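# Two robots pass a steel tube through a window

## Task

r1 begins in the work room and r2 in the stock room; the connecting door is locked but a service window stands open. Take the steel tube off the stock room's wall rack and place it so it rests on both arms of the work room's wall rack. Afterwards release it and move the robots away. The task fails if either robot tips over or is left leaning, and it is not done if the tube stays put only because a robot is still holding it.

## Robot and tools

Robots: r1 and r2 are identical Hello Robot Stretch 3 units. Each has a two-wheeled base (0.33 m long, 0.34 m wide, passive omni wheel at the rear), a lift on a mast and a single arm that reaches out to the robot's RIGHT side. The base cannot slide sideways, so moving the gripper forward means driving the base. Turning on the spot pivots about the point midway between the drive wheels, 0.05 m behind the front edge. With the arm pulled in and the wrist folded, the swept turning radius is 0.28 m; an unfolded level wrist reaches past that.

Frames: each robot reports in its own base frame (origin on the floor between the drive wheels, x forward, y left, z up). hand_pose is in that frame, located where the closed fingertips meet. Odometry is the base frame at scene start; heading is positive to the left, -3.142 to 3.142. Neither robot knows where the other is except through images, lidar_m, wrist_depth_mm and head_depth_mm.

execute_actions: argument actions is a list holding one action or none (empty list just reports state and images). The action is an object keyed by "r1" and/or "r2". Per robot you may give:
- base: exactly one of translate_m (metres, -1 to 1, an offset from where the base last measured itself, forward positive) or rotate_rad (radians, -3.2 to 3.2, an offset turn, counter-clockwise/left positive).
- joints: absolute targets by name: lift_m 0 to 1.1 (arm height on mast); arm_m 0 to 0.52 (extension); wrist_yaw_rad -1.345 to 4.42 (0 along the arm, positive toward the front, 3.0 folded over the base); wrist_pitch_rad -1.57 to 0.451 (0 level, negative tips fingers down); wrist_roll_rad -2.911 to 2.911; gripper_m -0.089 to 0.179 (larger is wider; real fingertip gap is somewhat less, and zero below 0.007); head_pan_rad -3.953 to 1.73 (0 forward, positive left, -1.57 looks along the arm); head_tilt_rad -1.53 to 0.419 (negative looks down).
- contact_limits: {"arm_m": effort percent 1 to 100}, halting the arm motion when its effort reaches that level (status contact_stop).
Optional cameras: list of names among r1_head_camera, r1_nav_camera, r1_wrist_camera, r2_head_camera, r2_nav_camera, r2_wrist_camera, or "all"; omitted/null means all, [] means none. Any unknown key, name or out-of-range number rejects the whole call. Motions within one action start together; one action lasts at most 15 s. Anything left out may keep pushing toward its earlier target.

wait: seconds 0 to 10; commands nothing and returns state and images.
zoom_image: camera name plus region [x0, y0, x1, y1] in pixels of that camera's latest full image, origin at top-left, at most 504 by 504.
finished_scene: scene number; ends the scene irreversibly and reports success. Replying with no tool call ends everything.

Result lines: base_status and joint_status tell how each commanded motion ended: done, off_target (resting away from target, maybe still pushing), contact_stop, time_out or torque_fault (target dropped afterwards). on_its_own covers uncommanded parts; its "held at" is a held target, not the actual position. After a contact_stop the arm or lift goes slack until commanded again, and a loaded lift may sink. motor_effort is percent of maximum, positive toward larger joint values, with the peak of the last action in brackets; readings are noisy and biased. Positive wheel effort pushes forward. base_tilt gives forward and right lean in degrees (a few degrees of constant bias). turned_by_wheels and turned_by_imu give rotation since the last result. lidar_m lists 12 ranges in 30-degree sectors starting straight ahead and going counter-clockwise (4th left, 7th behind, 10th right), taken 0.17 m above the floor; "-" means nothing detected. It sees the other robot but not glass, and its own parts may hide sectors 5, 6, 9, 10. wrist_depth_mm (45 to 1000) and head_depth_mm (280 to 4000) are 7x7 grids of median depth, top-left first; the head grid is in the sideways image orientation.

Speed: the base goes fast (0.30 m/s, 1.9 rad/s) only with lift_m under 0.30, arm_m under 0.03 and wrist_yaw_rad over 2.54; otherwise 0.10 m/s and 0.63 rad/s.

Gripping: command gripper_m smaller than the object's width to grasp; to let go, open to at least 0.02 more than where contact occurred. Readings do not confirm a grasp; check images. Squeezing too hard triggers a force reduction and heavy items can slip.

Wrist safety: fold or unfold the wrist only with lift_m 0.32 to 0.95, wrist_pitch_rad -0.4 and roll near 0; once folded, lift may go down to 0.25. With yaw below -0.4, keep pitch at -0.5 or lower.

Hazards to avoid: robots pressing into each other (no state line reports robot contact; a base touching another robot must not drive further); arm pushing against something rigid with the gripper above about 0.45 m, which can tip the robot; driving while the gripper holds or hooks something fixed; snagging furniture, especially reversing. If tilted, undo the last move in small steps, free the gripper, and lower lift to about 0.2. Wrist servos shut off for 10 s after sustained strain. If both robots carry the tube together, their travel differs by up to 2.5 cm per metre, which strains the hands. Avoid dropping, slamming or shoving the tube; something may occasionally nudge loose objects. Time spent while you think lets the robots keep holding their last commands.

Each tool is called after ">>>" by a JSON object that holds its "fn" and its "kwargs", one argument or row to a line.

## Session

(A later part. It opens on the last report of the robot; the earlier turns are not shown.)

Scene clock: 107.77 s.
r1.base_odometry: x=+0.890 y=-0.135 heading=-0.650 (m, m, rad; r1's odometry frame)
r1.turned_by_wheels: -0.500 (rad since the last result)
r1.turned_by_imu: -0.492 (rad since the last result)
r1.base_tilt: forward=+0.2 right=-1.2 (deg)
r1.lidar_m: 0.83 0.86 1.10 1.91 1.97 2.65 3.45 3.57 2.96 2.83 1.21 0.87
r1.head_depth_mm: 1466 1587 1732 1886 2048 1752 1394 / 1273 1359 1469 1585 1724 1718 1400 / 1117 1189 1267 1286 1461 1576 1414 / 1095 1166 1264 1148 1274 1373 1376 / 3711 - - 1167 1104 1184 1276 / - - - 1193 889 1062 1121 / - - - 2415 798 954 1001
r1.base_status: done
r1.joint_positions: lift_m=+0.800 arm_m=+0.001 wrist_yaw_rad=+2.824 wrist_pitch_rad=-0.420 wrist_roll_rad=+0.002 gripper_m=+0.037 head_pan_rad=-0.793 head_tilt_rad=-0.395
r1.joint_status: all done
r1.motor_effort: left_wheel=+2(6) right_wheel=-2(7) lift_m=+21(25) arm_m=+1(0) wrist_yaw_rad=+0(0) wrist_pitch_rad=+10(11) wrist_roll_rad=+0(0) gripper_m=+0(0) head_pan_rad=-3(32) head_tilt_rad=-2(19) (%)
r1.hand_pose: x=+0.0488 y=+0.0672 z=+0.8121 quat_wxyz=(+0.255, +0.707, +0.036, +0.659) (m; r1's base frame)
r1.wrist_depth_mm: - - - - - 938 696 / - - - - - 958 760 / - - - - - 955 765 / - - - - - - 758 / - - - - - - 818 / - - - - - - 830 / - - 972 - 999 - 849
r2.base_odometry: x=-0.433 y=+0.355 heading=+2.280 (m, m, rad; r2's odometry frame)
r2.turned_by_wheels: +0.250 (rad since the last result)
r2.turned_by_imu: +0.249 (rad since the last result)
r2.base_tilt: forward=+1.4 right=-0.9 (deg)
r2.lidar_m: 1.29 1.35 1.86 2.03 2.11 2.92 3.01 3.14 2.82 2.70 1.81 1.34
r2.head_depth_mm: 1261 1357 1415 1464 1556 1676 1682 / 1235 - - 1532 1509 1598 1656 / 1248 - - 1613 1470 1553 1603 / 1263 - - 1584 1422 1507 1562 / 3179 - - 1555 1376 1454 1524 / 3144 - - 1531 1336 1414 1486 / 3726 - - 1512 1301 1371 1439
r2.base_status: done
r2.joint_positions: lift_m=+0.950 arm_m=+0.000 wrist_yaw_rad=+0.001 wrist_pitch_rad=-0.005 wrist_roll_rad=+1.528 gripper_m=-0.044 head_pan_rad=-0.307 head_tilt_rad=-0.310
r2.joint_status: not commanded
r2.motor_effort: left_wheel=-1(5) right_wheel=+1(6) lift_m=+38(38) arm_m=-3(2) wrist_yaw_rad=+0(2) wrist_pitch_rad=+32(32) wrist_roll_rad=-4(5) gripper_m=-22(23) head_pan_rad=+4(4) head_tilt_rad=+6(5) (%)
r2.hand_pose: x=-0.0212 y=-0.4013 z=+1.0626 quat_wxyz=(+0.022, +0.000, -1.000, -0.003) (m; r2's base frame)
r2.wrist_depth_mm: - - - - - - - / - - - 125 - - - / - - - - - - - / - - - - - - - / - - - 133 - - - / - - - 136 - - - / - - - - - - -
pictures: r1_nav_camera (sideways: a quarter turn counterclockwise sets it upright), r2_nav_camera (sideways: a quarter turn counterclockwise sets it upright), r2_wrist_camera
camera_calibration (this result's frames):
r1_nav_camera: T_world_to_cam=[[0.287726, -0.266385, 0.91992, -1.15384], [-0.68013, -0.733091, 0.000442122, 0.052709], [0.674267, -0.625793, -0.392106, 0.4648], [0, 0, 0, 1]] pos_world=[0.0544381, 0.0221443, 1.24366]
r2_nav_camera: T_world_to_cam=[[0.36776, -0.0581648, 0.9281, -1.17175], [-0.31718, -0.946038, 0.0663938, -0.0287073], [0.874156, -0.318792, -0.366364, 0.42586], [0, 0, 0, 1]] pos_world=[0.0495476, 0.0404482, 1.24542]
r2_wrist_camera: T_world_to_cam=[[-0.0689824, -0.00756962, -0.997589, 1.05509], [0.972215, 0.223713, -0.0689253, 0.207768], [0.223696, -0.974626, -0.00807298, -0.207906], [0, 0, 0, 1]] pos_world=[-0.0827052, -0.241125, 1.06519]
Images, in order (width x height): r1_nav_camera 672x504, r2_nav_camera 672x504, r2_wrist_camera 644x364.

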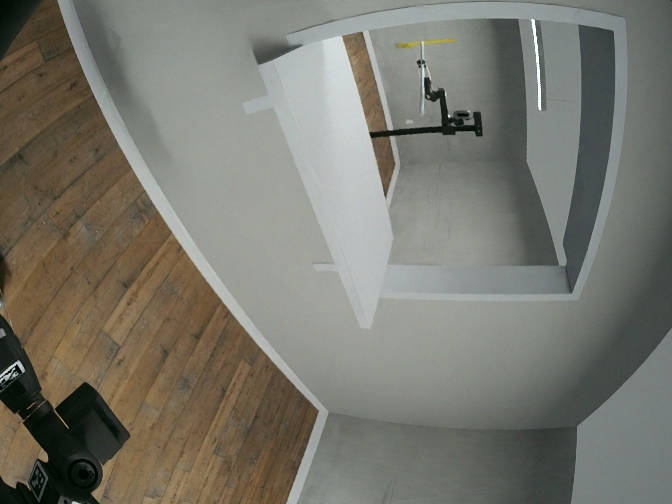

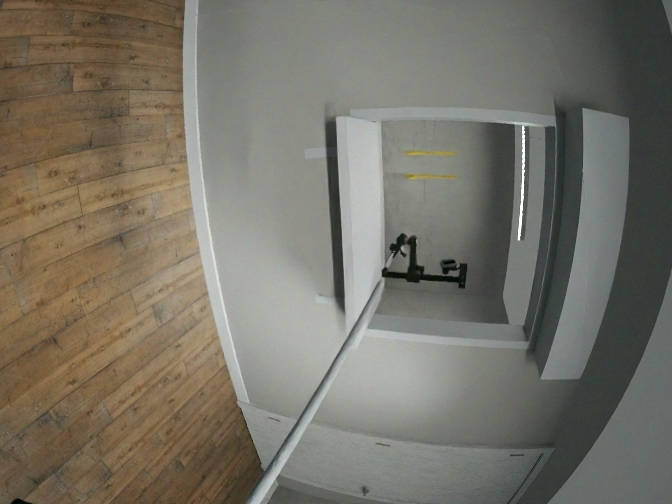

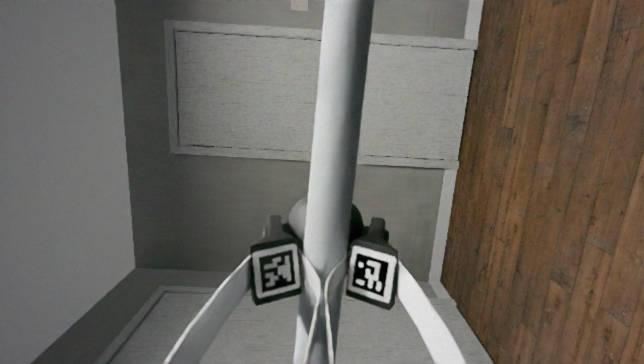

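>>> {"fn": "execute_actions", "kwargs": {
  "actions": [
    {"r2":{"base":{"translate_m":0.6}},"r1":{"base":{"translate_m":0.2},"joints":{"wrist_yaw_rad":1.3}}}
  ],
  "cameras": ["r2_nav_camera"]
}}

>>> {"fn": "execute_actions", "kwargs": {
  "actions": [
    {"r2":{"base":{"translate_m":0.4},"joints":{"head_tilt_rad":-0.9,"head_pan_rad":-0.6}},"r1":{"joints":{"wrist_yaw_rad":0.9,"wrist_pitch_rad":0,"wrist_roll_rad":1.57,"lift_m":0.95,"gripper_m":0.15}}}
  ],
  "cameras": ["r2_nav_camera","r1_nav_camera","r1_wrist_camera"]
}}

Scene clock: 115.50 s.
r1.base_odometry: x=+1.049 y=-0.256 heading=-0.650 (m, m, rad; r1's odometry frame)
r1.turned_by_wheels: +0.000 (rad since the last result)
r1.turned_by_imu: +0.003 (rad since the last result)
r1.base_tilt: forward=+0.3 right=-1.3 (deg)
r1.lidar_m: 0.63 0.65 0.87 1.91 1.97 2.66 3.66 3.75 2.96 2.75 0.92 0.66
r1.head_depth_mm: 1093 1186 1295 1421 1576 1644 1386 / 948 1010 1094 1111 1288 1422 1404 / 984 1060 1136 1128 853 1185 1289 / 3320 3623 3936 1144 737 1019 1097 / 3718 - - 1086 742 879 956 / - - - 1787 749 591 839 / - - - 3851 757 552 752
r1.base_status: done
r1.joint_positions: lift_m=+0.800 arm_m=+0.001 wrist_yaw_rad=+1.302 wrist_pitch_rad=-0.420 wrist_roll_rad=+0.002 gripper_m=+0.037 head_pan_rad=-0.793 head_tilt_rad=-0.395
r1.joint_status: all done
r1.motor_effort: left_wheel=+2(6) right_wheel=-2(3) lift_m=+21(21) arm_m=+0(0) wrist_yaw_rad=-2(2) wrist_pitch_rad=+10(10) wrist_roll_rad=+0(0) gripper_m=+0(1) head_pan_rad=-3(3) head_tilt_rad=-3(2) (%)
r1.hand_pose: x=+0.1947 y=-0.2053 z=+0.8121 quat_wxyz=(+0.639, +0.537, -0.461, +0.301) (m; r1's base frame)
r1.wrist_depth_mm: 303 312 336 357 387 418 676 / 463 499 541 563 618 698 756 / 500 538 578 624 686 752 863 / 548 577 628 692 772 863 975 / 572 634 678 780 859 994 - / 641 693 757 869 - - - / 696 780 884 965 992 - -
r2.base_odometry: x=-0.823 y=+0.811 heading=+2.280 (m, m, rad; r2's odometry frame)
r2.turned_by_wheels: +0.000 (rad since the last result)
r2.turned_by_imu: +0.004 (rad since the last result)
r2.base_tilt: forward=+1.3 right=-0.9 (deg)
r2.lidar_m: 0.69 0.72 1.00 2.03 2.11 2.93 3.61 3.77 2.80 2.47 0.97 0.72
r2.head_depth_mm: 3722 - 1739 - 888 660 918 / 3810 - - - 879 653 884 / 3834 - - - 928 651 852 / 3580 - - - 920 646 823 / 3394 - - - 911 642 795 / 3987 - - - 901 637 765 / - - - - 892 632 741
r2.base_status: done
r2.joint_positions: lift_m=+0.950 arm_m=+0.000 wrist_yaw_rad=+0.001 wrist_pitch_rad=-0.005 wrist_roll_rad=+1.528 gripper_m=-0.044 head_pan_rad=-0.307 head_tilt_rad=-0.310
r2.joint_status: not commanded
r2.motor_effort: left_wheel=-1(1) right_wheel=+1(6) lift_m=+38(38) arm_m=-2(3) wrist_yaw_rad=-1(0) wrist_pitch_rad=+32(32) wrist_roll_rad=-4(4) gripper_m=-22(22) head_pan_rad=+4(5) head_tilt_rad=+5(4) (%)
r2.hand_pose: x=-0.0212 y=-0.4013 z=+1.0626 quat_wxyz=(+0.022, +0.000, -1.000, -0.003) (m; r2's base frame)
r2.wrist_depth_mm: - - - 122 - - - / - - - - - - - / - - - - - - - / - - - 132 - - - / - - - 132 - - - / - - - 136 - - - / - - - - - - -
pictures: r2_nav_camera (sideways: a quarter turn counterclockwise sets it upright)
camera_calibration (this result's frames):
r2_nav_camera: T_world_to_cam=[[0.367747, -0.0581605, 0.928106, -1.17175], [-0.317181, -0.946038, 0.0663935, -0.028707], [0.874162, -0.318793, -0.36635, 0.425842], [0, 0, 0, 1]] pos_world=[0.0495484, 0.040448, 1.24542]
Images, in order (width x height): r2_nav_camera 672x504.

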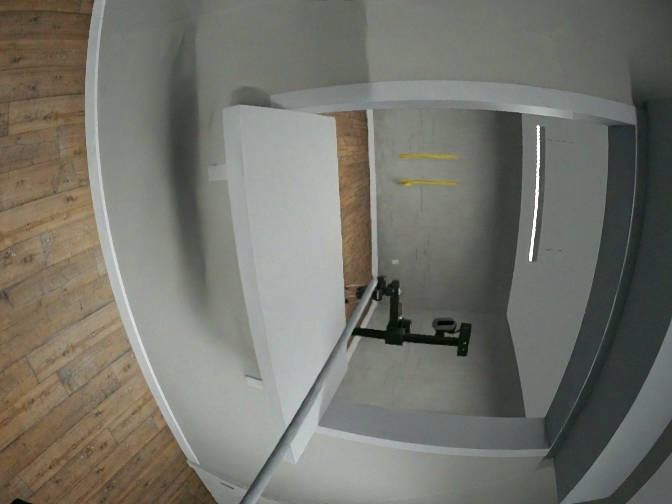

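Scene clock: 120.80 s.
r1.base_odometry: x=+1.049 y=-0.256 heading=-0.650 (m, m, rad; r1's odometry frame)
r1.turned_by_wheels: +0.000 (rad since the last result)
r1.turned_by_imu: +0.001 (rad since the last result)
r1.base_tilt: forward=+0.2 right=-1.2 (deg)
r1.lidar_m: 0.63 0.65 0.87 1.92 1.98 2.66 3.66 3.77 2.96 2.75 0.92 0.66
r1.head_depth_mm: 1098 1187 1304 1371 1560 1630 1440 / 944 1012 1095 1109 1273 1421 1387 / 991 1062 1145 1133 855 1187 1286 / 3307 3610 3853 1068 736 1019 1101 / 3668 1305 1416 1082 739 877 953 / - - 1294 3758 749 592 840 / - - - 3739 757 552 753
r1.base_status: not commanded
r1.joint_positions: lift_m=+0.950 arm_m=+0.001 wrist_yaw_rad=+0.902 wrist_pitch_rad=-0.023 wrist_roll_rad=+1.565 gripper_m=+0.150 head_pan_rad=-0.793 head_tilt_rad=-0.395
r1.joint_status: all done
r1.motor_effort: left_wheel=+2(2) right_wheel=-3(1) lift_m=+21(19) arm_m=+0(1) wrist_yaw_rad=-1(2) wrist_pitch_rad=+11(13) wrist_roll_rad=+2(3) gripper_m=+1(82) head_pan_rad=-3(3) head_tilt_rad=-2(2) (%)
r1.hand_pose: x=+0.1792 y=-0.3041 z=+1.0583 quat_wxyz=(+0.008, +0.436, -0.900, -0.009) (m; r1's base frame)
r1.wrist_depth_mm: - - - - - - - / 960 954 1000 947 926 974 990 / 838 987 - - 820 866 852 / 773 - - - 726 757 750 / 731 - - - 612 682 688 / 739 - - - 506 635 629 / 743 - - - 501 570 578
r2.base_odometry: x=-1.084 y=+1.114 heading=+2.280 (m, m, rad; r2's odometry frame)
r2.turned_by_wheels: +0.000 (rad since the last result)
r2.turned_by_imu: +0.003 (rad since the last result)
r2.base_tilt: forward=+1.4 right=-0.9 (deg)
r2.lidar_m: 0.29 0.30 0.42 1.22 2.11 2.92 4.00 3.79 2.79 1.06 0.41 0.30
r2.head_depth_mm: 3311 762 605 501 428 1234 1156 / 3289 709 605 500 428 385 1154 / 3636 732 603 500 427 373 1136 / 3243 2661 601 500 427 373 351 / 3477 2642 601 499 426 372 335 / 3599 2661 601 498 426 371 329 / 3589 2669 599 496 425 372 329
r2.base_status: done
r2.joint_positions: lift_m=+0.950 arm_m=+0.000 wrist_yaw_rad=+0.000 wrist_pitch_rad=-0.005 wrist_roll_rad=+1.528 gripper_m=-0.044 head_pan_rad=-0.593 head_tilt_rad=-0.889
r2.joint_status: all done
r2.motor_effort: left_wheel=-2(4) right_wheel=+1(5) lift_m=+38(38) arm_m=-3(3) wrist_yaw_rad=+0(0) wrist_pitch_rad=+32(32) wrist_roll_rad=-5(5) gripper_m=-22(22) head_pan_rad=-4(32) head_tilt_rad=-5(31) (%)
r2.hand_pose: x=-0.0214 y=-0.4013 z=+1.0626 quat_wxyz=(+0.022, +0.000, -1.000, -0.003) (m; r2's base frame)
r2.wrist_depth_mm: - - - 123 - - - / - - - 125 - - - / - - - - - - - / - - - 134 - - - / 840 863 896 133 885 - - / 607 625 656 136 410 736 755 / 618 628 616 607 514 304 578
pictures: r1_nav_camera (sideways: a quarter turn counterclockwise sets it upright), r1_wrist_camera, r2_nav_camera (sideways: a quarter turn counterclockwise sets it upright)
camera_calibration (this result's frames):
r1_nav_camera: T_world_to_cam=[[0.287726, -0.266385, 0.91992, -1.15384], [-0.68013, -0.733091, 0.000442121, 0.052709], [0.674267, -0.625793, -0.392106, 0.4648], [0, 0, 0, 1]] pos_world=[0.0544381, 0.0221443, 1.24366]
r1_wrist_camera: T_world_to_cam=[[0.0206042, -0.0154633, -0.999668, 1.05238], [0.507868, 0.86143, -0.00285726, 0.211895], [0.861188, -0.507641, 0.0256024, -0.176586], [0, 0, 0, 1]] pos_world=[0.0227752, -0.255902, 1.05716]
r2_nav_camera: T_world_to_cam=[[0.707719, -0.409739, 0.575541, -0.714245], [-0.538829, -0.839934, 0.0646104, -0.0249828], [0.456943, -0.355844, -0.815217, 1.0123], [0, 0, 0, 1]] pos_world=[0.0294586, 0.0465845, 1.23794]
Images, in order (width x height): r1_nav_camera 672x504, r1_wrist_camera 644x364, r2_nav_camera 672x504.

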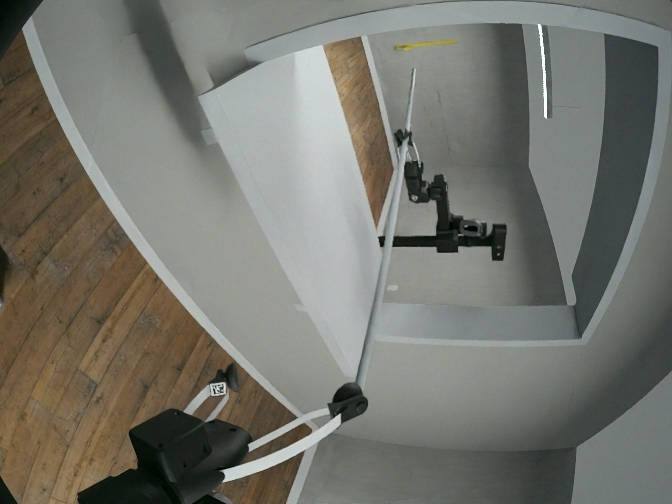

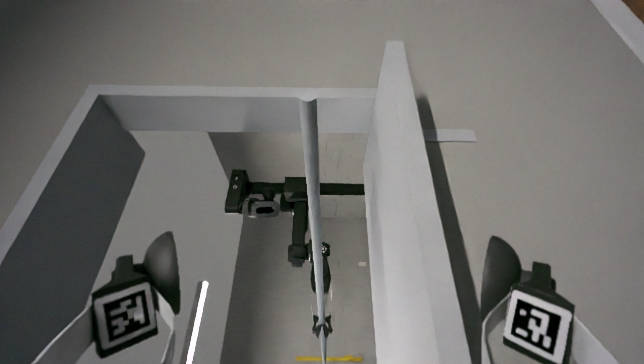

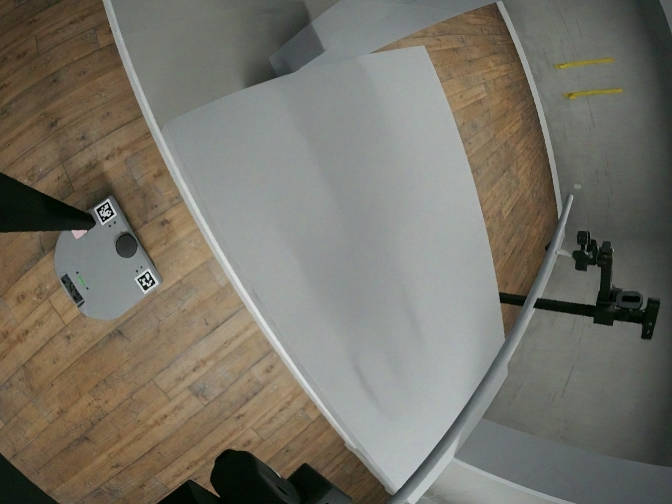

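Height good. Straighten yaw then drive.

>>> {"fn": "execute_actions", "kwargs": {
  "actions": [
    {"r2":{"base":{"translate_m":0.07}},"r1":{"base":{"translate_m":0.4},"joints":{"wrist_yaw_rad":0,"gripper_m":0.12,"lift_m":0.96,"head_tilt_rad":-0.8}}}
  ],
  "cameras": ["r1_nav_camera","r1_wrist_camera"]
}}

Scene clock: 125.90 s.
r1.base_odometry: x=+1.368 y=-0.498 heading=-0.650 (m, m, rad; r1's odometry frame)
r1.turned_by_wheels: +0.000 (rad since the last result)
r1.turned_by_imu: +0.002 (rad since the last result)
r1.base_tilt: forward=+0.3 right=-1.3 (deg)
r1.lidar_m: 0.23 0.24 0.32 0.78 1.99 2.67 4.06 4.09 2.95 1.00 0.34 0.24
r1.head_depth_mm: 2608 2724 658 535 438 379 1095 / 2657 1009 690 539 442 374 331 / 3065 3239 700 545 446 377 327 / 733 2959 711 552 450 381 330 / 3564 2948 2491 558 454 383 332 / - 3214 2501 561 457 386 334 / - 3504 2537 569 462 389 351
r1.base_status: done
r1.joint_positions: lift_m=+0.960 arm_m=+0.001 wrist_yaw_rad=+0.002 wrist_pitch_rad=-0.023 wrist_roll_rad=+1.565 gripper_m=+0.120 head_pan_rad=-0.793 head_tilt_rad=-0.790
r1.joint_status: all done
r1.motor_effort: left_wheel=+1(5) right_wheel=-2(0) lift_m=+21(23) arm_m=+0(0) wrist_yaw_rad=-1(2) wrist_pitch_rad=+12(12) wrist_roll_rad=+2(2) gripper_m=-1(83) head_pan_rad=-2(3) head_tilt_rad=-5(32) (%)
r1.hand_pose: x=-0.0208 y=-0.4013 z=+1.0684 quat_wxyz=(+0.003, +0.001, -1.000, -0.012) (m; r1's base frame)
r1.wrist_depth_mm: - - - - - - - / - - - - - - - / - - - - - - - / - - - - - - - / - - - - - - - / 797 851 788 731 585 826 848 / 751 714 748 747 543 326 598
r2.base_odometry: x=-1.129 y=+1.167 heading=+2.280 (m, m, rad; r2's odometry frame)
r2.turned_by_wheels: +0.000 (rad since the last result)
r2.turned_by_imu: +0.000 (rad since the last result)
r2.base_tilt: forward=+1.3 right=-0.9 (deg)
r2.lidar_m: 0.22 0.23 0.32 0.93 2.10 2.93 4.06 3.80 2.80 0.81 0.31 0.23
r2.head_depth_mm: 3170 765 606 501 428 373 336 / 3160 709 604 500 428 373 331 / 3619 2570 603 500 427 373 330 / 3619 2684 602 500 426 372 330 / 3431 2657 600 498 426 372 330 / 3577 2625 601 498 426 371 329 / 3616 2676 2112 498 425 371 329
r2.base_status: done
r2.joint_positions: lift_m=+0.950 arm_m=+0.000 wrist_yaw_rad=+0.000 wrist_pitch_rad=-0.005 wrist_roll_rad=+1.528 gripper_m=-0.044 head_pan_rad=-0.593 head_tilt_rad=-0.889
r2.joint_status: not commanded
r2.motor_effort: left_wheel=-1(3) right_wheel=+1(4) lift_m=+38(38) arm_m=-1(2) wrist_yaw_rad=+0(0) wrist_pitch_rad=+32(32) wrist_roll_rad=-4(4) gripper_m=-23(22) head_pan_rad=-4(4) head_tilt_rad=-5(5) (%)
r2.hand_pose: x=-0.0214 y=-0.4013 z=+1.0626 quat_wxyz=(+0.022, +0.000, -1.000, -0.003) (m; r2's base frame)
r2.wrist_depth_mm: - - - 124 - - - / - - - 124 - - - / - - - - - - - / - - - 134 - - - / 690 721 749 133 426 792 881 / 610 600 597 136 374 267 612 / - - - 615 511 247 196
pictures: r1_nav_camera (sideways: a quarter turn counterclockwise sets it upright), r1_wrist_camera
camera_calibration (this result's frames):
r1_nav_camera: T_world_to_cam=[[0.514683, -0.496991, 0.698642, -0.866721], [-0.682557, -0.730637, -0.0169181, 0.0753205], [0.518862, -0.468155, -0.715271, 0.886186], [0, 0, 0, 1]] pos_world=[0.0376891, 0.039152, 1.24066]
r1_wrist_camera: T_world_to_cam=[[0.000804177, -0.0258856, -0.999665, 1.06043], [0.990464, 0.137747, -0.00277008, 0.116728], [0.137772, -0.990129, 0.0257495, -0.26276], [0, 0, 0, 1]] pos_world=[-0.0802665, -0.248796, 1.06716]
Images, in order (width x height): r1_nav_camera 672x504, r1_wrist_camera 644x364.

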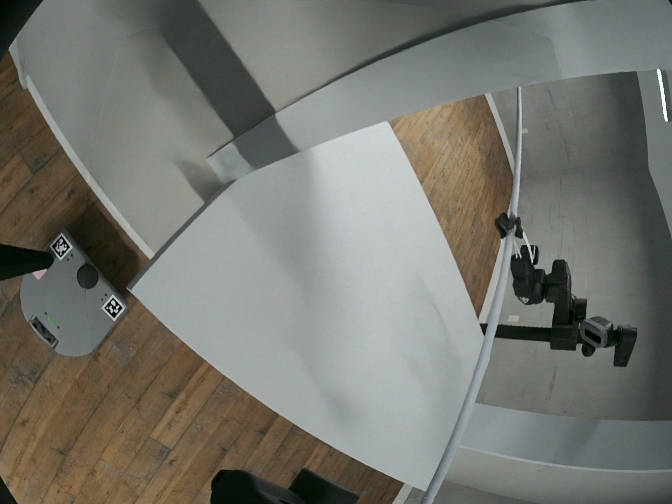

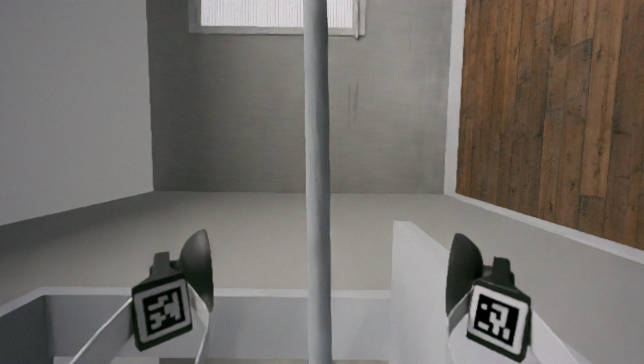

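>>> {"fn": "execute_actions", "kwargs": {
  "actions": [
    {"r1":{"base":{"translate_m":0.09},"joints":{"arm_m":0.11,"lift_m":0.968}}}
  ],
  "cameras": ["r1_wrist_camera"]
}}

>>> {"fn": "execute_actions", "kwargs": {
  "actions": [
    {"r1":{"joints":{"gripper_m":-0.045}}}
  ],
  "cameras": ["r1_wrist_camera"]
}}

>>> {"fn": "execute_actions", "kwargs": {
  "actions": [
    {"r2":{"joints":{"gripper_m":0.03}}}
  ],
  "cameras": []
}}

>>> {"fn": "execute_actions", "kwargs": {
  "actions": [
    {"r2":{"base":{"translate_m":-0.25}}}
  ],
  "cameras": ["r1_wrist_camera","r2_wrist_camera","r1_nav_camera"]
}}

Scene clock: 128.20 s.
r1.base_odometry: x=+1.439 y=-0.552 heading=-0.650 (m, m, rad; r1's odometry frame)
r1.turned_by_wheels: +0.000 (rad since the last result)
r1.turned_by_imu: +0.001 (rad since the last result)
r1.base_tilt: forward=+0.2 right=-1.2 (deg)
r1.lidar_m: - 0.15 0.20 0.51 1.99 2.68 4.15 4.10 2.94 0.62 0.21 0.15
r1.head_depth_mm: 2553 2749 652 534 438 372 323 / 909 1039 690 538 442 375 325 / 695 681 702 543 445 377 327 / 3311 668 2437 550 450 380 330 / 3695 2985 2500 556 454 384 332 / - 3403 2518 561 457 385 333 / - 3467 2554 1982 463 388 342
r1.base_status: done
r1.joint_positions: lift_m=+0.968 arm_m=+0.110 wrist_yaw_rad=+0.001 wrist_pitch_rad=-0.023 wrist_roll_rad=+1.565 gripper_m=+0.120 head_pan_rad=-0.793 head_tilt_rad=-0.790
r1.joint_status: all done
r1.motor_effort: left_wheel=+2(4) right_wheel=-3(4) lift_m=+21(22) arm_m=+3(3) wrist_yaw_rad=-1(1) wrist_pitch_rad=+11(11) wrist_roll_rad=+2(2) gripper_m=+0(0) head_pan_rad=-3(2) head_tilt_rad=-5(4) (%)
r1.hand_pose: x=-0.0210 y=-0.5103 z=+1.0764 quat_wxyz=(+0.003, +0.001, -1.000, -0.012) (m; r1's base frame)
r1.wrist_depth_mm: - - - - - - - / - - - - - - - / - - - - - - - / - - - - - - - / 918 977 980 771 570 294 - / 617 608 613 609 590 248 190 / 618 638 612 606 566 327 190
r2.base_odometry: x=-1.129 y=+1.167 heading=+2.280 (m, m, rad; r2's odometry frame)
r2.turned_by_wheels: +0.000 (rad since the last result)
r2.turned_by_imu: +0.000 (rad since the last result)
r2.base_tilt: forward=+1.3 right=-0.9 (deg)
r2.lidar_m: 0.22 0.23 0.32 0.93 2.11 2.93 4.07 3.82 2.80 0.82 0.31 0.23
r2.head_depth_mm: 592 765 606 501 428 373 336 / 582 709 604 501 428 373 331 / 3446 2567 603 500 428 372 330 / 3465 2480 600 500 427 372 330 / 3467 2669 601 500 426 372 329 / 3425 2660 600 498 426 372 329 / 3593 2673 2105 497 426 371 329
r2.base_status: not commanded
r2.joint_positions: lift_m=+0.950 arm_m=+0.000 wrist_yaw_rad=+0.000 wrist_pitch_rad=-0.005 wrist_roll_rad=+1.528 gripper_m=-0.044 head_pan_rad=-0.593 head_tilt_rad=-0.889
r2.joint_status: not commanded
r2.motor_effort: left_wheel=-1(1) right_wheel=+1(1) lift_m=+39(38) arm_m=-2(2) wrist_yaw_rad=+0(0) wrist_pitch_rad=+32(32) wrist_roll_rad=-4(4) gripper_m=-22(22) head_pan_rad=-4(5) head_tilt_rad=-6(4) (%)
r2.hand_pose: x=-0.0214 y=-0.4013 z=+1.0626 quat_wxyz=(+0.022, +0.000, -1.000, -0.003) (m; r2's base frame)
r2.wrist_depth_mm: - - - 122 - - - / - - - 126 - - - / - - - - - - - / - - - 133 - - - / 690 711 733 133 423 776 881 / 595 590 609 136 378 267 607 / - 706 771 620 516 248 195
pictures: r1_wrist_camera
camera_calibration (this result's frames):
r1_wrist_camera: T_world_to_cam=[[0.000962482, -0.025914, -0.999664, 1.06561], [0.990595, 0.136801, -0.00259249, 0.131336], [0.136822, -0.99026, 0.0258019, -0.371012], [0, 0, 0, 1]] pos_world=[-0.0803636, -0.357751, 1.07517]
Images, in order (width x height): r1_wrist_camera 644x364.

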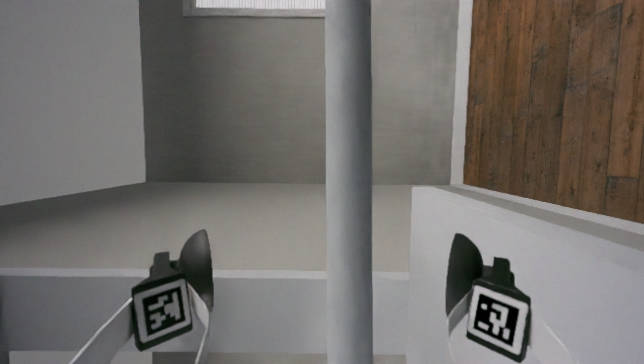

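Scene clock: 130.33 s.
r1.base_odometry: x=+1.439 y=-0.552 heading=-0.650 (m, m, rad; r1's odometry frame)
r1.turned_by_wheels: +0.000 (rad since the last result)
r1.turned_by_imu: +0.001 (rad since the last result)
r1.base_tilt: forward=+0.2 right=-1.2 (deg)
r1.lidar_m: - 0.15 0.20 0.51 1.99 2.68 4.14 4.10 2.95 0.62 0.21 0.15
r1.head_depth_mm: 2562 2762 655 535 439 371 324 / 910 1036 689 539 442 374 325 / 693 726 700 546 446 377 327 / 3287 666 2449 551 451 380 329 / 3759 2952 2475 557 453 383 332 / - 3374 2513 563 458 385 334 / - 3414 2547 1968 461 388 342
r1.base_status: not commanded
r1.joint_positions: lift_m=+0.968 arm_m=+0.110 wrist_yaw_rad=+0.001 wrist_pitch_rad=-0.022 wrist_roll_rad=+1.565 gripper_m=-0.044 head_pan_rad=-0.793 head_tilt_rad=-0.790
r1.joint_status: all done
r1.motor_effort: left_wheel=+2(1) right_wheel=-2(2) lift_m=+21(21) arm_m=+3(2) wrist_yaw_rad=-1(1) wrist_pitch_rad=+11(11) wrist_roll_rad=+2(2) gripper_m=-20(96) head_pan_rad=-2(3) head_tilt_rad=-5(4) (%)
r1.hand_pose: x=-0.0210 y=-0.5104 z=+1.0767 quat_wxyz=(+0.003, +0.001, -1.000, -0.011) (m; r1's base frame)
r1.wrist_depth_mm: - - - - - - - / - - - - - - - / - - - - - - - / - - - - - - - / 920 949 963 128 579 311 - / 601 602 615 125 501 281 190 / 612 607 620 130 495 285 190
r2.base_odometry: x=-1.129 y=+1.167 heading=+2.280 (m, m, rad; r2's odometry frame)
r2.turned_by_wheels: +0.000 (rad since the last result)
r2.turned_by_imu: +0.000 (rad since the last result)
r2.base_tilt: forward=+1.3 right=-0.9 (deg)
r2.lidar_m: 0.22 0.23 0.32 0.93 2.10 2.93 4.08 3.82 2.80 0.81 0.31 0.23
r2.head_depth_mm: 591 710 604 501 428 373 336 / 581 709 605 500 428 373 330 / 3287 2674 602 499 427 373 330 / 557 2643 601 499 427 373 330 / 3297 2648 600 498 427 372 330 / 3619 2666 600 499 426 371 329 / 3638 2667 2109 497 426 371 329
r2.base_status: not commanded
r2.joint_positions: lift_m=+0.950 arm_m=+0.000 wrist_yaw_rad=+0.000 wrist_pitch_rad=-0.004 wrist_roll_rad=+1.528 gripper_m=-0.044 head_pan_rad=-0.593 head_tilt_rad=-0.889
r2.joint_status: not commanded
r2.motor_effort: left_wheel=-2(1) right_wheel=+1(1) lift_m=+38(38) arm_m=-2(3) wrist_yaw_rad=+0(0) wrist_pitch_rad=+31(32) wrist_roll_rad=-5(4) gripper_m=-22(22) head_pan_rad=-5(4) head_tilt_rad=-4(4) (%)
r2.hand_pose: x=-0.0213 y=-0.4013 z=+1.0630 quat_wxyz=(+0.022, +0.000, -1.000, -0.002) (m; r2's base frame)
r2.wrist_depth_mm: - - - - - - - / - - - 126 - - - / - - - - - - - / - - - 974 - - - / 675 703 738 133 431 786 850 / 599 605 601 136 374 265 609 / - 702 773 608 516 247 195
pictures: r1_wrist_camera
camera_calibration (this result's frames):
r1_wrist_camera: T_world_to_cam=[[0.00101675, -0.0270342, -0.999634, 1.0653], [0.990603, 0.136744, -0.00269055, 0.131439], [0.136767, -0.990237, 0.0269192, -0.372298], [0, 0, 0, 1]] pos_world=[-0.0803687, -0.357838, 1.07528]
Images, in order (width x height): r1_wrist_camera 644x364.

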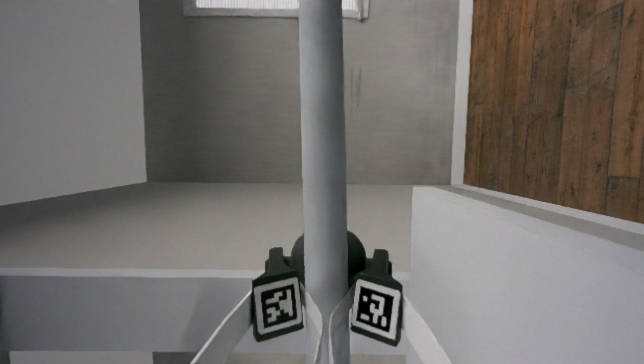

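Scene clock: 131.57 s.
r1.base_odometry: x=+1.439 y=-0.552 heading=-0.650 (m, m, rad; r1's odometry frame)
r1.turned_by_wheels: +0.000 (rad since the last result)
r1.turned_by_imu: +0.000 (rad since the last result)
r1.base_tilt: forward=+0.3 right=-1.3 (deg)
r1.lidar_m: - 0.15 0.20 0.51 1.99 2.67 4.14 4.13 2.94 0.62 0.21 0.15
r1.head_depth_mm: 2568 2720 652 535 439 372 323 / 910 1025 665 540 442 374 326 / 688 725 700 546 447 377 328 / 3206 671 2448 551 448 380 329 / 3719 629 2501 558 453 383 331 / - 3572 2505 562 457 386 333 / - 3409 2544 1970 461 389 342
r1.base_status: not commanded
r1.joint_positions: lift_m=+0.968 arm_m=+0.110 wrist_yaw_rad=+0.003 wrist_pitch_rad=-0.022 wrist_roll_rad=+1.565 gripper_m=-0.041 head_pan_rad=-0.793 head_tilt_rad=-0.790
r1.joint_status: not commanded
r1.motor_effort: left_wheel=+2(2) right_wheel=-2(2) lift_m=+21(21) arm_m=+3(2) wrist_yaw_rad=-2(2) wrist_pitch_rad=+11(13) wrist_roll_rad=+2(2) gripper_m=-19(20) head_pan_rad=-3(3) head_tilt_rad=-5(5) (%)
r1.hand_pose: x=-0.0206 y=-0.5104 z=+1.0767 quat_wxyz=(+0.003, +0.002, -1.000, -0.011) (m; r1's base frame)
r1.wrist_depth_mm: - - - 131 - - - / - - - 130 - - - / - - - - - - - / - - - - - - - / 947 955 991 127 579 306 - / 609 602 602 125 499 285 191 / 607 616 609 129 495 283 190
r2.base_odometry: x=-1.129 y=+1.167 heading=+2.280 (m, m, rad; r2's odometry frame)
r2.turned_by_wheels: +0.000 (rad since the last result)
r2.turned_by_imu: +0.000 (rad since the last result)
r2.base_tilt: forward=+1.4 right=-0.9 (deg)
r2.lidar_m: 0.22 0.23 0.32 0.93 2.10 2.93 4.06 3.83 2.80 0.81 0.31 0.23
r2.head_depth_mm: 591 763 605 501 428 373 336 / 580 707 603 500 427 373 330 / 3294 2583 603 500 427 373 331 / 556 2671 601 500 427 373 330 / 3421 2665 600 499 427 372 330 / 3596 2672 600 497 426 371 329 / 3559 2670 2100 497 426 371 329
r2.base_status: not commanded
r2.joint_positions: lift_m=+0.950 arm_m=+0.000 wrist_yaw_rad=+0.003 wrist_pitch_rad=-0.003 wrist_roll_rad=+1.528 gripper_m=+0.030 head_pan_rad=-0.593 head_tilt_rad=-0.889
r2.joint_status: all done
r2.motor_effort: left_wheel=-1(2) right_wheel=+1(1) lift_m=+38(38) arm_m=-2(1) wrist_yaw_rad=-2(2) wrist_pitch_rad=+31(32) wrist_roll_rad=-4(4) gripper_m=-8(81) head_pan_rad=-5(4) head_tilt_rad=-4(5) (%)
r2.hand_pose: x=-0.0206 y=-0.4013 z=+1.0632 quat_wxyz=(+0.022, +0.001, -1.000, -0.002) (m; r2's base frame)
r2.wrist_depth_mm: - - - - 123 - - / - - - - - - - / - - - - - - - / - - - - 520 - - / 686 703 749 694 383 751 861 / 589 610 610 607 - 265 608 / - - 767 611 454 232 196
pictures: none
No camera images: the call's "cameras" was empty. Leave "cameras" out to get every camera's image.

Scene clock: 135.10 s.
r1.base_odometry: x=+1.439 y=-0.552 heading=-0.649 (m, m, rad; r1's odometry frame)
r1.turned_by_wheels: +0.000 (rad since the last result)
r1.turned_by_imu: +0.001 (rad since the last result)
r1.base_tilt: forward=+0.4 right=-1.3 (deg)
r1.lidar_m: - 0.15 0.20 0.51 1.99 2.67 4.14 4.08 2.94 0.62 0.21 0.15
r1.head_depth_mm: 2577 2748 656 533 438 373 323 / 2842 3002 689 538 442 375 325 / 3011 3157 700 545 447 377 328 / 3342 3106 2420 551 449 380 329 / 826 3132 2490 557 453 383 331 / 3933 3229 2546 563 457 387 333 / - 3287 2521 1943 462 388 342
r1.base_status: not commanded
r1.joint_positions: lift_m=+0.968 arm_m=+0.110 wrist_yaw_rad=+0.101 wrist_pitch_rad=-0.041 wrist_roll_rad=+1.565 gripper_m=-0.041 head_pan_rad=-0.793 head_tilt_rad=-0.790
r1.joint_status: not commanded
r1.on_its_own: wrist_yaw_rad is held at +0.082, not at your +0.000, by its stall guard, which is not easing now
r1.motor_effort: left_wheel=+5(5) right_wheel=-9(12) lift_m=+21(21) arm_m=+3(2) wrist_yaw_rad=-12(18) wrist_pitch_rad=+20(20) wrist_roll_rad=+2(2) gripper_m=-20(19) head_pan_rad=-3(3) head_tilt_rad=-6(5) (%)
r1.hand_pose: x=+0.0044 y=-0.5085 z=+1.0718 quat_wxyz=(+0.004, +0.051, -0.998, -0.021) (m; r1's base frame)
r1.wrist_depth_mm: - - - 117 - - - / - - - 119 - - - / - - - 121 - - - / - - - 124 533 318 - / 621 633 650 126 519 271 184 / 619 621 613 125 468 272 184 / - - - 135 469 270 184
r2.base_odometry: x=-0.967 y=+0.978 heading=+2.280 (m, m, rad; r2's odometry frame)
r2.turned_by_wheels: +0.000 (rad since the last result)
r2.turned_by_imu: -0.002 (rad since the last result)
r2.base_tilt: forward=+1.3 right=-0.9 (deg)
r2.lidar_m: 0.47 0.49 0.68 1.98 2.11 2.93 3.82 3.83 2.80 1.62 0.65 0.49
r2.head_depth_mm: 3223 763 604 1045 1412 1304 1156 / 3533 732 603 549 1249 1302 1161 / 3632 731 602 525 1088 1280 1153 / 3129 758 601 499 956 1234 1151 / 3265 757 600 499 859 1126 1157 / 3272 754 601 499 455 988 1137 / 3623 753 599 497 440 883 1098
r2.base_status: done
r2.joint_positions: lift_m=+0.950 arm_m=+0.000 wrist_yaw_rad=+0.064 wrist_pitch_rad=+0.011 wrist_roll_rad=+1.528 gripper_m=+0.030 head_pan_rad=-0.593 head_tilt_rad=-0.889
r2.joint_status: not commanded
r2.on_its_own: wrist_yaw_rad is held at +0.044, not at your +0.000, by its stall guard, which is not easing now; wrist_yaw_rad is at rest, and its effort (-13) is outside its rest range (-12 to +12)
r2.motor_effort: left_wheel=+2(6) right_wheel=-4(10) lift_m=+37(38) arm_m=-1(3) wrist_yaw_rad=-13(18) wrist_pitch_rad=+26(31) wrist_roll_rad=-4(4) gripper_m=-6(8) head_pan_rad=-4(4) head_tilt_rad=-3(5) (%)
r2.hand_pose: x=-0.0049 y=-0.4011 z=+1.0669 quat_wxyz=(+0.022, +0.032, -0.999, +0.006) (m; r2's base frame)
r2.wrist_depth_mm: - - - - - - - / - - - - - - - / - - - - - - - / - - - - - - - / - - - - - - - / 855 848 838 848 931 939 - / 673 686 697 151 641 765 785
pictures: r1_nav_camera (sideways: a quarter turn counterclockwise sets it upright), r1_wrist_camera, r2_wrist_camera
camera_calibration (this result's frames):
r1_nav_camera: T_world_to_cam=[[0.514858, -0.497174, 0.698384, -0.866385], [-0.682565, -0.730629, -0.0169332, 0.0753402], [0.518678, -0.467974, -0.715523, 0.886515], [0, 0, 0, 1]] pos_world=[0.0376738, 0.0391676, 1.24067]
r1_wrist_camera: T_world_to_cam=[[0.00179169, -0.00789429, -0.999967, 1.07056], [0.972004, 0.234964, -0.000113342, 0.15321], [0.234957, -0.971972, 0.00809426, -0.344713], [0, 0, 0, 1]] pos_world=[-0.0698458, -0.362599, 1.07333]
r2_wrist_camera: T_world_to_cam=[[-0.0672937, -0.0284417, -0.997328, 1.05186], [0.956141, 0.283767, -0.072607, 0.220144], [0.285074, -0.958471, 0.00809853, -0.221818], [0, 0, 0, 1]] pos_world=[-0.0764709, -0.245159, 1.06683]
Images, in order (width x height): r1_nav_camera 672x504, r1_wrist_camera 644x364, r2_wrist_camera 644x364.

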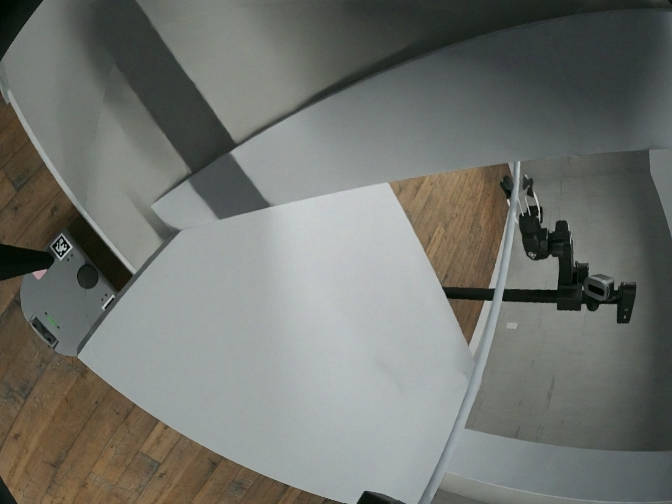

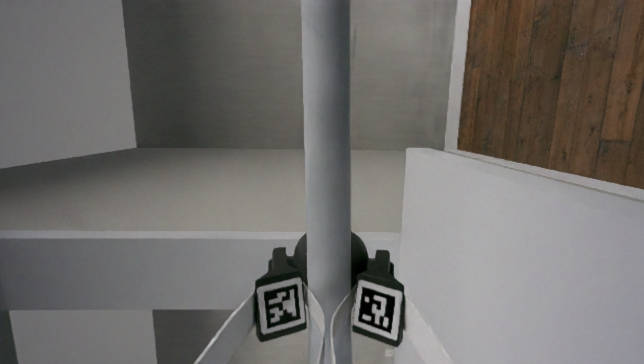

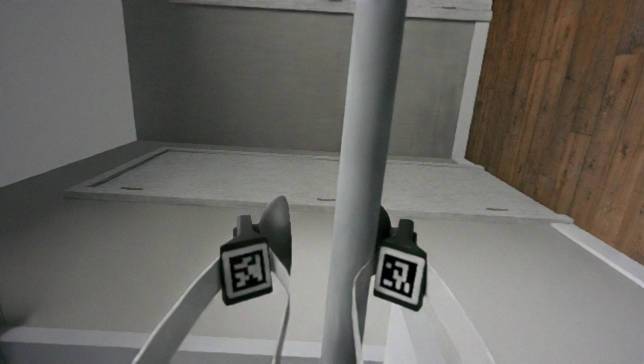

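Works. Creeping outward; close a bit and extend.

>>> {"fn": "execute_actions", "kwargs": {
  "actions": [
    {"r2":{"base":{"translate_m":-0.42},"joints":{"gripper_m":0.018,"arm_m":0.025,"wrist_yaw_rad":0}},"r1":{"joints":{"wrist_yaw_rad":0}}}
  ],
  "cameras": ["r2_wrist_camera"]
}}

>>> {"fn": "execute_actions", "kwargs": {
  "actions": [
    {"r2":{"joints":{"gripper_m":-0.045}},"r1":{"joints":{"wrist_pitch_rad":0.08}}}
  ],
  "cameras": ["r2_wrist_camera"]
}}

>>> {"fn": "execute_actions", "kwargs": {
  "actions": [
    {"r1":{"joints":{"gripper_m":0.018}}}
  ],
  "cameras": []
}}

>>> {"fn": "execute_actions", "kwargs": {
  "actions": [
    {"r2":{"base":{"translate_m":0.45}}}
  ],
  "cameras": ["r1_wrist_camera","r2_wrist_camera"]
}}

Scene clock: 140.53 s.
r1.base_odometry: x=+1.439 y=-0.552 heading=-0.650 (m, m, rad; r1's odometry frame)
r1.turned_by_wheels: +0.000 (rad since the last result)
r1.turned_by_imu: +0.001 (rad since the last result)
r1.base_tilt: forward=+0.3 right=-1.3 (deg)
r1.lidar_m: - 0.15 0.20 0.51 1.99 2.69 4.14 4.09 2.94 0.62 0.21 0.15
r1.head_depth_mm: 2636 2744 655 534 439 372 324 / 2844 3110 691 539 442 375 326 / 3026 3231 698 546 447 377 327 / 3288 3427 2477 549 450 380 329 / 3695 3117 2359 556 453 382 332 / - 3328 2494 563 457 386 333 / - 3393 2566 1966 462 388 342
r1.base_status: not commanded
r1.joint_positions: lift_m=+0.968 arm_m=+0.110 wrist_yaw_rad=+0.015 wrist_pitch_rad=-0.060 wrist_roll_rad=+1.565 gripper_m=-0.041 head_pan_rad=-0.793 head_tilt_rad=-0.790
r1.joint_status: all done
r1.motor_effort: left_wheel=+4(6) right_wheel=-7(10) lift_m=+21(21) arm_m=+2(2) wrist_yaw_rad=-10(16) wrist_pitch_rad=+31(31) wrist_roll_rad=+2(2) gripper_m=-20(19) head_pan_rad=-2(3) head_tilt_rad=-5(5) (%)
r1.hand_pose: x=-0.0175 y=-0.5090 z=+1.0668 quat_wxyz=(+0.003, +0.008, -0.999, -0.031) (m; r1's base frame)
r1.wrist_depth_mm: - - - - - - - / - - - - - - - / - - - - - - - / - - - - - - - / 898 871 914 132 492 279 838 / 599 593 598 125 435 260 177 / 605 607 603 132 434 260 177
r2.base_odometry: x=-0.693 y=+0.659 heading=+2.280 (m, m, rad; r2's odometry frame)
r2.turned_by_wheels: +0.000 (rad since the last result)
r2.turned_by_imu: -0.003 (rad since the last result)
r2.base_tilt: forward=+1.3 right=-0.9 (deg)
r2.lidar_m: 0.89 0.93 1.29 2.03 2.11 2.93 3.41 3.56 2.81 2.70 1.25 0.92
r2.head_depth_mm: 1082 1276 1605 1761 1502 1306 1153 / 994 1209 1466 1715 1497 1308 1156 / 1031 1126 1340 1628 1493 1307 1154 / 974 855 1243 1500 1496 1303 1151 / 971 818 1152 1371 1487 1304 1154 / 1024 783 1073 1266 1432 1300 1153 / 1018 754 1008 1173 1390 1295 1154
r2.base_status: done
r2.joint_positions: lift_m=+0.950 arm_m=+0.025 wrist_yaw_rad=+0.013 wrist_pitch_rad=+0.027 wrist_roll_rad=+1.528 gripper_m=+0.018 head_pan_rad=-0.593 head_tilt_rad=-0.889
r2.joint_status: all done
r2.motor_effort: left_wheel=+2(5) right_wheel=-2(8) lift_m=+36(37) arm_m=+3(5) wrist_yaw_rad=-8(16) wrist_pitch_rad=+20(26) wrist_roll_rad=-4(4) gripper_m=-4(58) head_pan_rad=-4(5) head_tilt_rad=-6(4) (%)
r2.hand_pose: x=-0.0181 y=-0.4265 z=+1.0711 quat_wxyz=(+0.022, +0.006, -1.000, +0.013) (m; r2's base frame)
r2.wrist_depth_mm: - - - - - - - / - - - - - - - / - - - 128 - - - / - - - 132 - - - / - - - 132 - - - / - - - 142 - - - / - - - - - - -
pictures: r2_wrist_camera
camera_calibration (this result's frames):
r2_wrist_camera: T_world_to_cam=[[-0.0684704, -0.0410112, -0.99681, 1.0485], [0.969486, 0.233008, -0.0761801, 0.222681], [0.235388, -0.97161, 0.0238057, -0.265756], [0, 0, 0, 1]] pos_world=[-0.0815386, -0.267097, 1.06845]
Images, in order (width x height): r2_wrist_camera 644x364.

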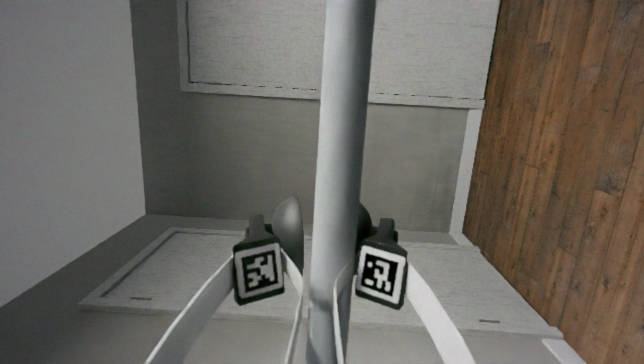

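Scene clock: 141.63 s.
r1.base_odometry: x=+1.439 y=-0.552 heading=-0.650 (m, m, rad; r1's odometry frame)
r1.turned_by_wheels: +0.000 (rad since the last result)
r1.turned_by_imu: +0.000 (rad since the last result)
r1.base_tilt: forward=+0.3 right=-1.2 (deg)
r1.lidar_m: - 0.15 0.20 0.51 1.98 2.68 4.14 4.11 2.94 0.62 0.21 0.15
r1.head_depth_mm: 2603 2761 684 533 437 372 323 / 2825 2971 691 541 442 374 325 / 3048 3260 699 543 446 377 327 / 3337 3246 2468 551 450 380 330 / 3796 2966 2371 557 453 383 331 / - 3391 2521 561 457 386 333 / - 3439 2524 1962 462 388 342
r1.base_status: not commanded
r1.joint_positions: lift_m=+0.968 arm_m=+0.110 wrist_yaw_rad=+0.014 wrist_pitch_rad=+0.012 wrist_roll_rad=+1.565 gripper_m=-0.041 head_pan_rad=-0.793 head_tilt_rad=-0.790
r1.joint_status: wrist_pitch_rad off_target (ended at +0.012, target +0.080)
r1.on_its_own: wrist_pitch_rad is at rest, and its effort (+34) is outside its rest range (-20 to +32)
r1.motor_effort: left_wheel=+4(4) right_wheel=-7(8) lift_m=+21(21) arm_m=+3(2) wrist_yaw_rad=-9(10) wrist_pitch_rad=+34(37) wrist_roll_rad=+2(2) gripper_m=-20(20) head_pan_rad=-3(2) head_tilt_rad=-5(5) (%)
r1.hand_pose: x=-0.0178 y=-0.5113 z=+1.0854 quat_wxyz=(+0.003, +0.007, -1.000, +0.006) (m; r1's base frame)
r1.wrist_depth_mm: - - - - - - - / - - - - - - - / - - - - - - - / - - - - - - - / 895 898 909 132 742 306 235 / 625 615 611 125 570 307 200 / 642 627 632 132 566 307 200
r2.base_odometry: x=-0.693 y=+0.659 heading=+2.280 (m, m, rad; r2's odometry frame)
r2.turned_by_wheels: +0.000 (rad since the last result)
r2.turned_by_imu: +0.000 (rad since the last result)
r2.base_tilt: forward=+1.4 right=-1.0 (deg)
r2.lidar_m: 0.89 0.93 1.28 2.03 2.12 2.93 3.40 3.55 2.80 2.70 1.25 0.92
r2.head_depth_mm: 1082 1288 1607 1770 1493 1312 1155 / 990 1220 1464 1710 1498 1303 1153 / 1027 1128 1342 1627 1498 1301 1155 / 974 854 1244 1502 1500 1303 1153 / 973 816 1154 1377 1495 1304 1156 / 1022 784 1074 1266 1432 1300 1151 / 1022 754 1006 1175 1386 1300 1149
r2.base_status: not commanded
r2.joint_positions: lift_m=+0.950 arm_m=+0.025 wrist_yaw_rad=+0.011 wrist_pitch_rad=+0.029 wrist_roll_rad=+1.528 gripper_m=-0.044 head_pan_rad=-0.593 head_tilt_rad=-0.889
r2.joint_status: all done
r2.motor_effort: left_wheel=+1(1) right_wheel=-2(3) lift_m=+36(36) arm_m=+4(3) wrist_yaw_rad=-7(8) wrist_pitch_rad=+19(20) wrist_roll_rad=-4(4) gripper_m=-20(95) head_pan_rad=-5(5) head_tilt_rad=-4(4) (%)
r2.hand_pose: x=-0.0185 y=-0.4266 z=+1.0714 quat_wxyz=(+0.022, +0.005, -1.000, +0.014) (m; r2's base frame)
r2.wrist_depth_mm: - - - 122 - - - / - - - 123 - - - / - - - 128 - - - / - - - - - - - / - - - 131 - - - / - - - 138 - - - / - - - - - - -
pictures: r2_wrist_camera
camera_calibration (this result's frames):
r2_wrist_camera: T_world_to_cam=[[-0.0685234, -0.0420603, -0.996762, 1.04828], [0.969865, 0.231342, -0.0764363, 0.222687], [0.233808, -0.971963, 0.0249405, -0.267091], [0, 0, 0, 1]] pos_world=[-0.0816966, -0.267028, 1.06857]
Images, in order (width x height): r2_wrist_camera 644x364.

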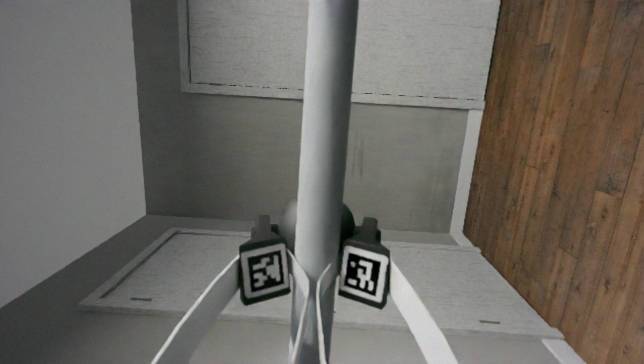

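Scene clock: 142.73 s.
r1.base_odometry: x=+1.439 y=-0.552 heading=-0.650 (m, m, rad; r1's odometry frame)
r1.turned_by_wheels: +0.000 (rad since the last result)
r1.turned_by_imu: +0.000 (rad since the last result)
r1.base_tilt: forward=+0.3 right=-1.2 (deg)
r1.lidar_m: - 0.15 0.20 0.51 1.98 2.66 4.14 4.09 2.95 0.62 0.21 0.15
r1.head_depth_mm: 2603 2741 679 533 438 372 323 / 2805 3089 692 541 442 374 326 / 3078 3222 699 545 446 377 327 / 3341 3271 2477 550 450 380 330 / 3636 3021 2364 557 453 383 332 / - 3408 2540 562 459 385 333 / - 3443 2547 1951 461 388 342
r1.base_status: not commanded
r1.joint_positions: lift_m=+0.968 arm_m=+0.110 wrist_yaw_rad=+0.011 wrist_pitch_rad=+0.015 wrist_roll_rad=+1.565 gripper_m=+0.018 head_pan_rad=-0.793 head_tilt_rad=-0.790
r1.joint_status: all done
r1.on_its_own: wrist_pitch_rad is at rest, and its effort (+33) is outside its rest range (-20 to +32)
r1.motor_effort: left_wheel=+3(4) right_wheel=-6(7) lift_m=+21(21) arm_m=+2(2) wrist_yaw_rad=-7(9) wrist_pitch_rad=+33(34) wrist_roll_rad=+2(2) gripper_m=-4(77) head_pan_rad=-3(3) head_tilt_rad=-5(4) (%)
r1.hand_pose: x=-0.0185 y=-0.5113 z=+1.0860 quat_wxyz=(+0.003, +0.005, -1.000, +0.007) (m; r1's base frame)
r1.wrist_depth_mm: - - - - - - - / - - - - - - - / - - - - - - - / - - - - - - - / 857 918 932 438 756 310 238 / 632 614 617 127 497 309 202 / 646 624 - 371 611 307 202
r2.base_odometry: x=-0.693 y=+0.659 heading=+2.280 (m, m, rad; r2's odometry frame)
r2.turned_by_wheels: +0.000 (rad since the last result)
r2.turned_by_imu: +0.000 (rad since the last result)
r2.base_tilt: forward=+1.4 right=-0.9 (deg)
r2.lidar_m: 0.89 0.93 1.28 2.03 2.12 2.93 3.41 3.54 2.80 2.70 1.25 0.92
r2.head_depth_mm: 1082 1291 1608 1765 1492 1309 1151 / 991 1217 1474 1707 1504 1307 1155 / 1029 1125 1347 1630 1495 1303 1154 / 974 853 1242 1496 1498 1304 1153 / 977 817 1151 1368 1490 1308 1151 / 1021 786 1076 1267 1433 1300 1153 / 1022 752 1009 1169 1384 1306 1149
r2.base_status: not commanded
r2.joint_positions: lift_m=+0.950 arm_m=+0.025 wrist_yaw_rad=+0.010 wrist_pitch_rad=+0.029 wrist_roll_rad=+1.528 gripper_m=-0.044 head_pan_rad=-0.593 head_tilt_rad=-0.889
r2.joint_status: not commanded
r2.motor_effort: left_wheel=+1(1) right_wheel=-2(2) lift_m=+36(36) arm_m=+3(4) wrist_yaw_rad=-6(7) wrist_pitch_rad=+20(19) wrist_roll_rad=-5(4) gripper_m=-19(20) head_pan_rad=-4(4) head_tilt_rad=-4(4) (%)
r2.hand_pose: x=-0.0187 y=-0.4266 z=+1.0714 quat_wxyz=(+0.022, +0.005, -1.000, +0.014) (m; r2's base frame)
r2.wrist_depth_mm: - - - 121 - - - / - - - 123 - - - / - - - - - - - / - - - - - - - / - - - 131 - - - / - - - 137 - - - / - - - - - - -
pictures: none
No camera images: the call's "cameras" was empty. Leave "cameras" out to get every camera's image.

Scene clock: 148.20 s.
r1.base_odometry: x=+1.439 y=-0.552 heading=-0.650 (m, m, rad; r1's odometry frame)
r1.turned_by_wheels: +0.000 (rad since the last result)
r1.turned_by_imu: +0.001 (rad since the last result)
r1.base_tilt: forward=+0.3 right=-1.2 (deg)
r1.lidar_m: - 0.15 0.20 0.51 1.99 2.67 4.12 4.12 2.95 0.62 0.21 0.15
r1.head_depth_mm: 2584 2743 657 534 439 371 323 / 2749 3086 691 539 443 375 325 / 2841 2862 699 545 445 377 327 / 3365 3440 2462 550 450 380 329 / 794 3132 2497 555 453 383 331 / 3953 3143 2540 563 457 386 334 / - 3101 2553 1948 462 388 342
r1.base_status: not commanded
r1.joint_positions: lift_m=+0.968 arm_m=+0.110 wrist_yaw_rad=-0.018 wrist_pitch_rad=-0.004 wrist_roll_rad=+1.565 gripper_m=+0.018 head_pan_rad=-0.793 head_tilt_rad=-0.790
r1.joint_status: not commanded
r1.on_its_own: wrist_pitch_rad is at rest, and its effort (+43) is outside its rest range (-20 to +32)
r1.motor_effort: left_wheel=-1(3) right_wheel=+4(6) lift_m=+21(21) arm_m=+2(2) wrist_yaw_rad=+12(12) wrist_pitch_rad=+43(43) wrist_roll_rad=+2(2) gripper_m=-7(7) head_pan_rad=-3(2) head_tilt_rad=-4(4) (%)
r1.hand_pose: x=-0.0260 y=-0.5109 z=+1.0813 quat_wxyz=(+0.003, -0.009, -1.000, -0.002) (m; r1's base frame)
r1.wrist_depth_mm: - - - - - - - / - - - - - - - / - - - - - - - / - - - - - - - / - - - 956 536 329 - / 604 615 605 130 418 295 199 / 616 620 616 599 516 292 195
r2.base_odometry: x=-0.986 y=+1.001 heading=+2.280 (m, m, rad; r2's odometry frame)
r2.turned_by_wheels: +0.000 (rad since the last result)
r2.turned_by_imu: +0.003 (rad since the last result)
r2.base_tilt: forward=+1.3 right=-0.9 (deg)
r2.lidar_m: 0.44 0.46 0.64 1.85 2.12 2.93 3.85 3.81 2.80 1.61 0.62 0.46
r2.head_depth_mm: 3241 712 605 542 1362 1303 1156 / 3504 710 604 518 1162 1301 1159 / 3494 760 603 500 1009 1257 1156 / 3149 760 601 500 892 1196 1154 / 3295 756 600 500 455 1048 1150 / 3270 756 600 499 435 921 1126 / 3619 2659 599 498 425 823 1071
r2.base_status: done
r2.joint_positions: lift_m=+0.950 arm_m=+0.025 wrist_yaw_rad=-0.017 wrist_pitch_rad=+0.048 wrist_roll_rad=+1.527 gripper_m=-0.044 head_pan_rad=-0.593 head_tilt_rad=-0.889
r2.joint_status: not commanded
r2.motor_effort: left_wheel=-4(4) right_wheel=+7(9) lift_m=+34(35) arm_m=+4(4) wrist_yaw_rad=+11(11) wrist_pitch_rad=+12(19) wrist_roll_rad=-4(4) gripper_m=-19(20) head_pan_rad=-4(3) head_tilt_rad=-5(5) (%)
r2.hand_pose: x=-0.0257 y=-0.4268 z=+1.0764 quat_wxyz=(+0.023, -0.009, -0.999, +0.023) (m; r2's base frame)
r2.wrist_depth_mm: - - - 125 - - - / - - - 130 - - - / - - - - - - - / - - - - - - - / - - - 133 - - - / 881 935 945 137 - - - / 718 763 768 740 785 802 829
pictures: r1_wrist_camera, r2_wrist_camera
camera_calibration (this result's frames):
r1_wrist_camera: T_world_to_cam=[[0.000242956, -0.0451751, -0.998979, 1.05994], [0.993064, 0.117463, -0.00507029, 0.129215], [0.117572, -0.992049, 0.0448904, -0.393058], [0, 0, 0, 1]] pos_world=[-0.0823638, -0.357228, 1.07715]
r2_wrist_camera: T_world_to_cam=[[-0.071094, -0.0590743, -0.995719, 1.04427], [0.975898, 0.202364, -0.0816847, 0.223593], [0.206323, -0.977527, 0.0432636, -0.288587], [0, 0, 0, 1]] pos_world=[-0.0844205, -0.265659, 1.07055]
Images, in order (width x height): r1_wrist_camera 644x364, r2_wrist_camera 644x364.

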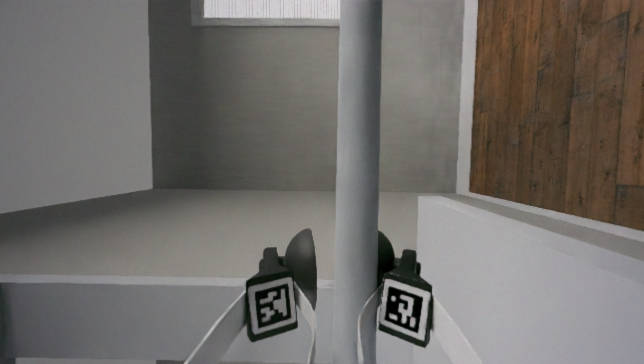

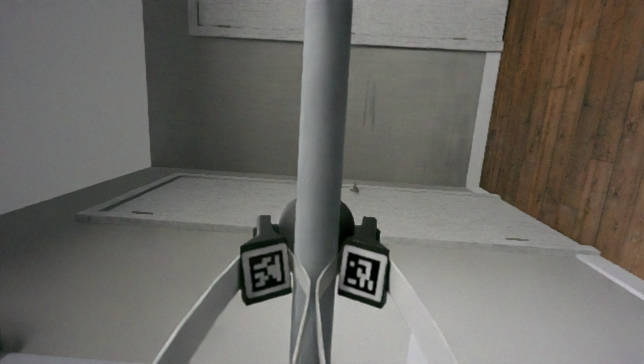

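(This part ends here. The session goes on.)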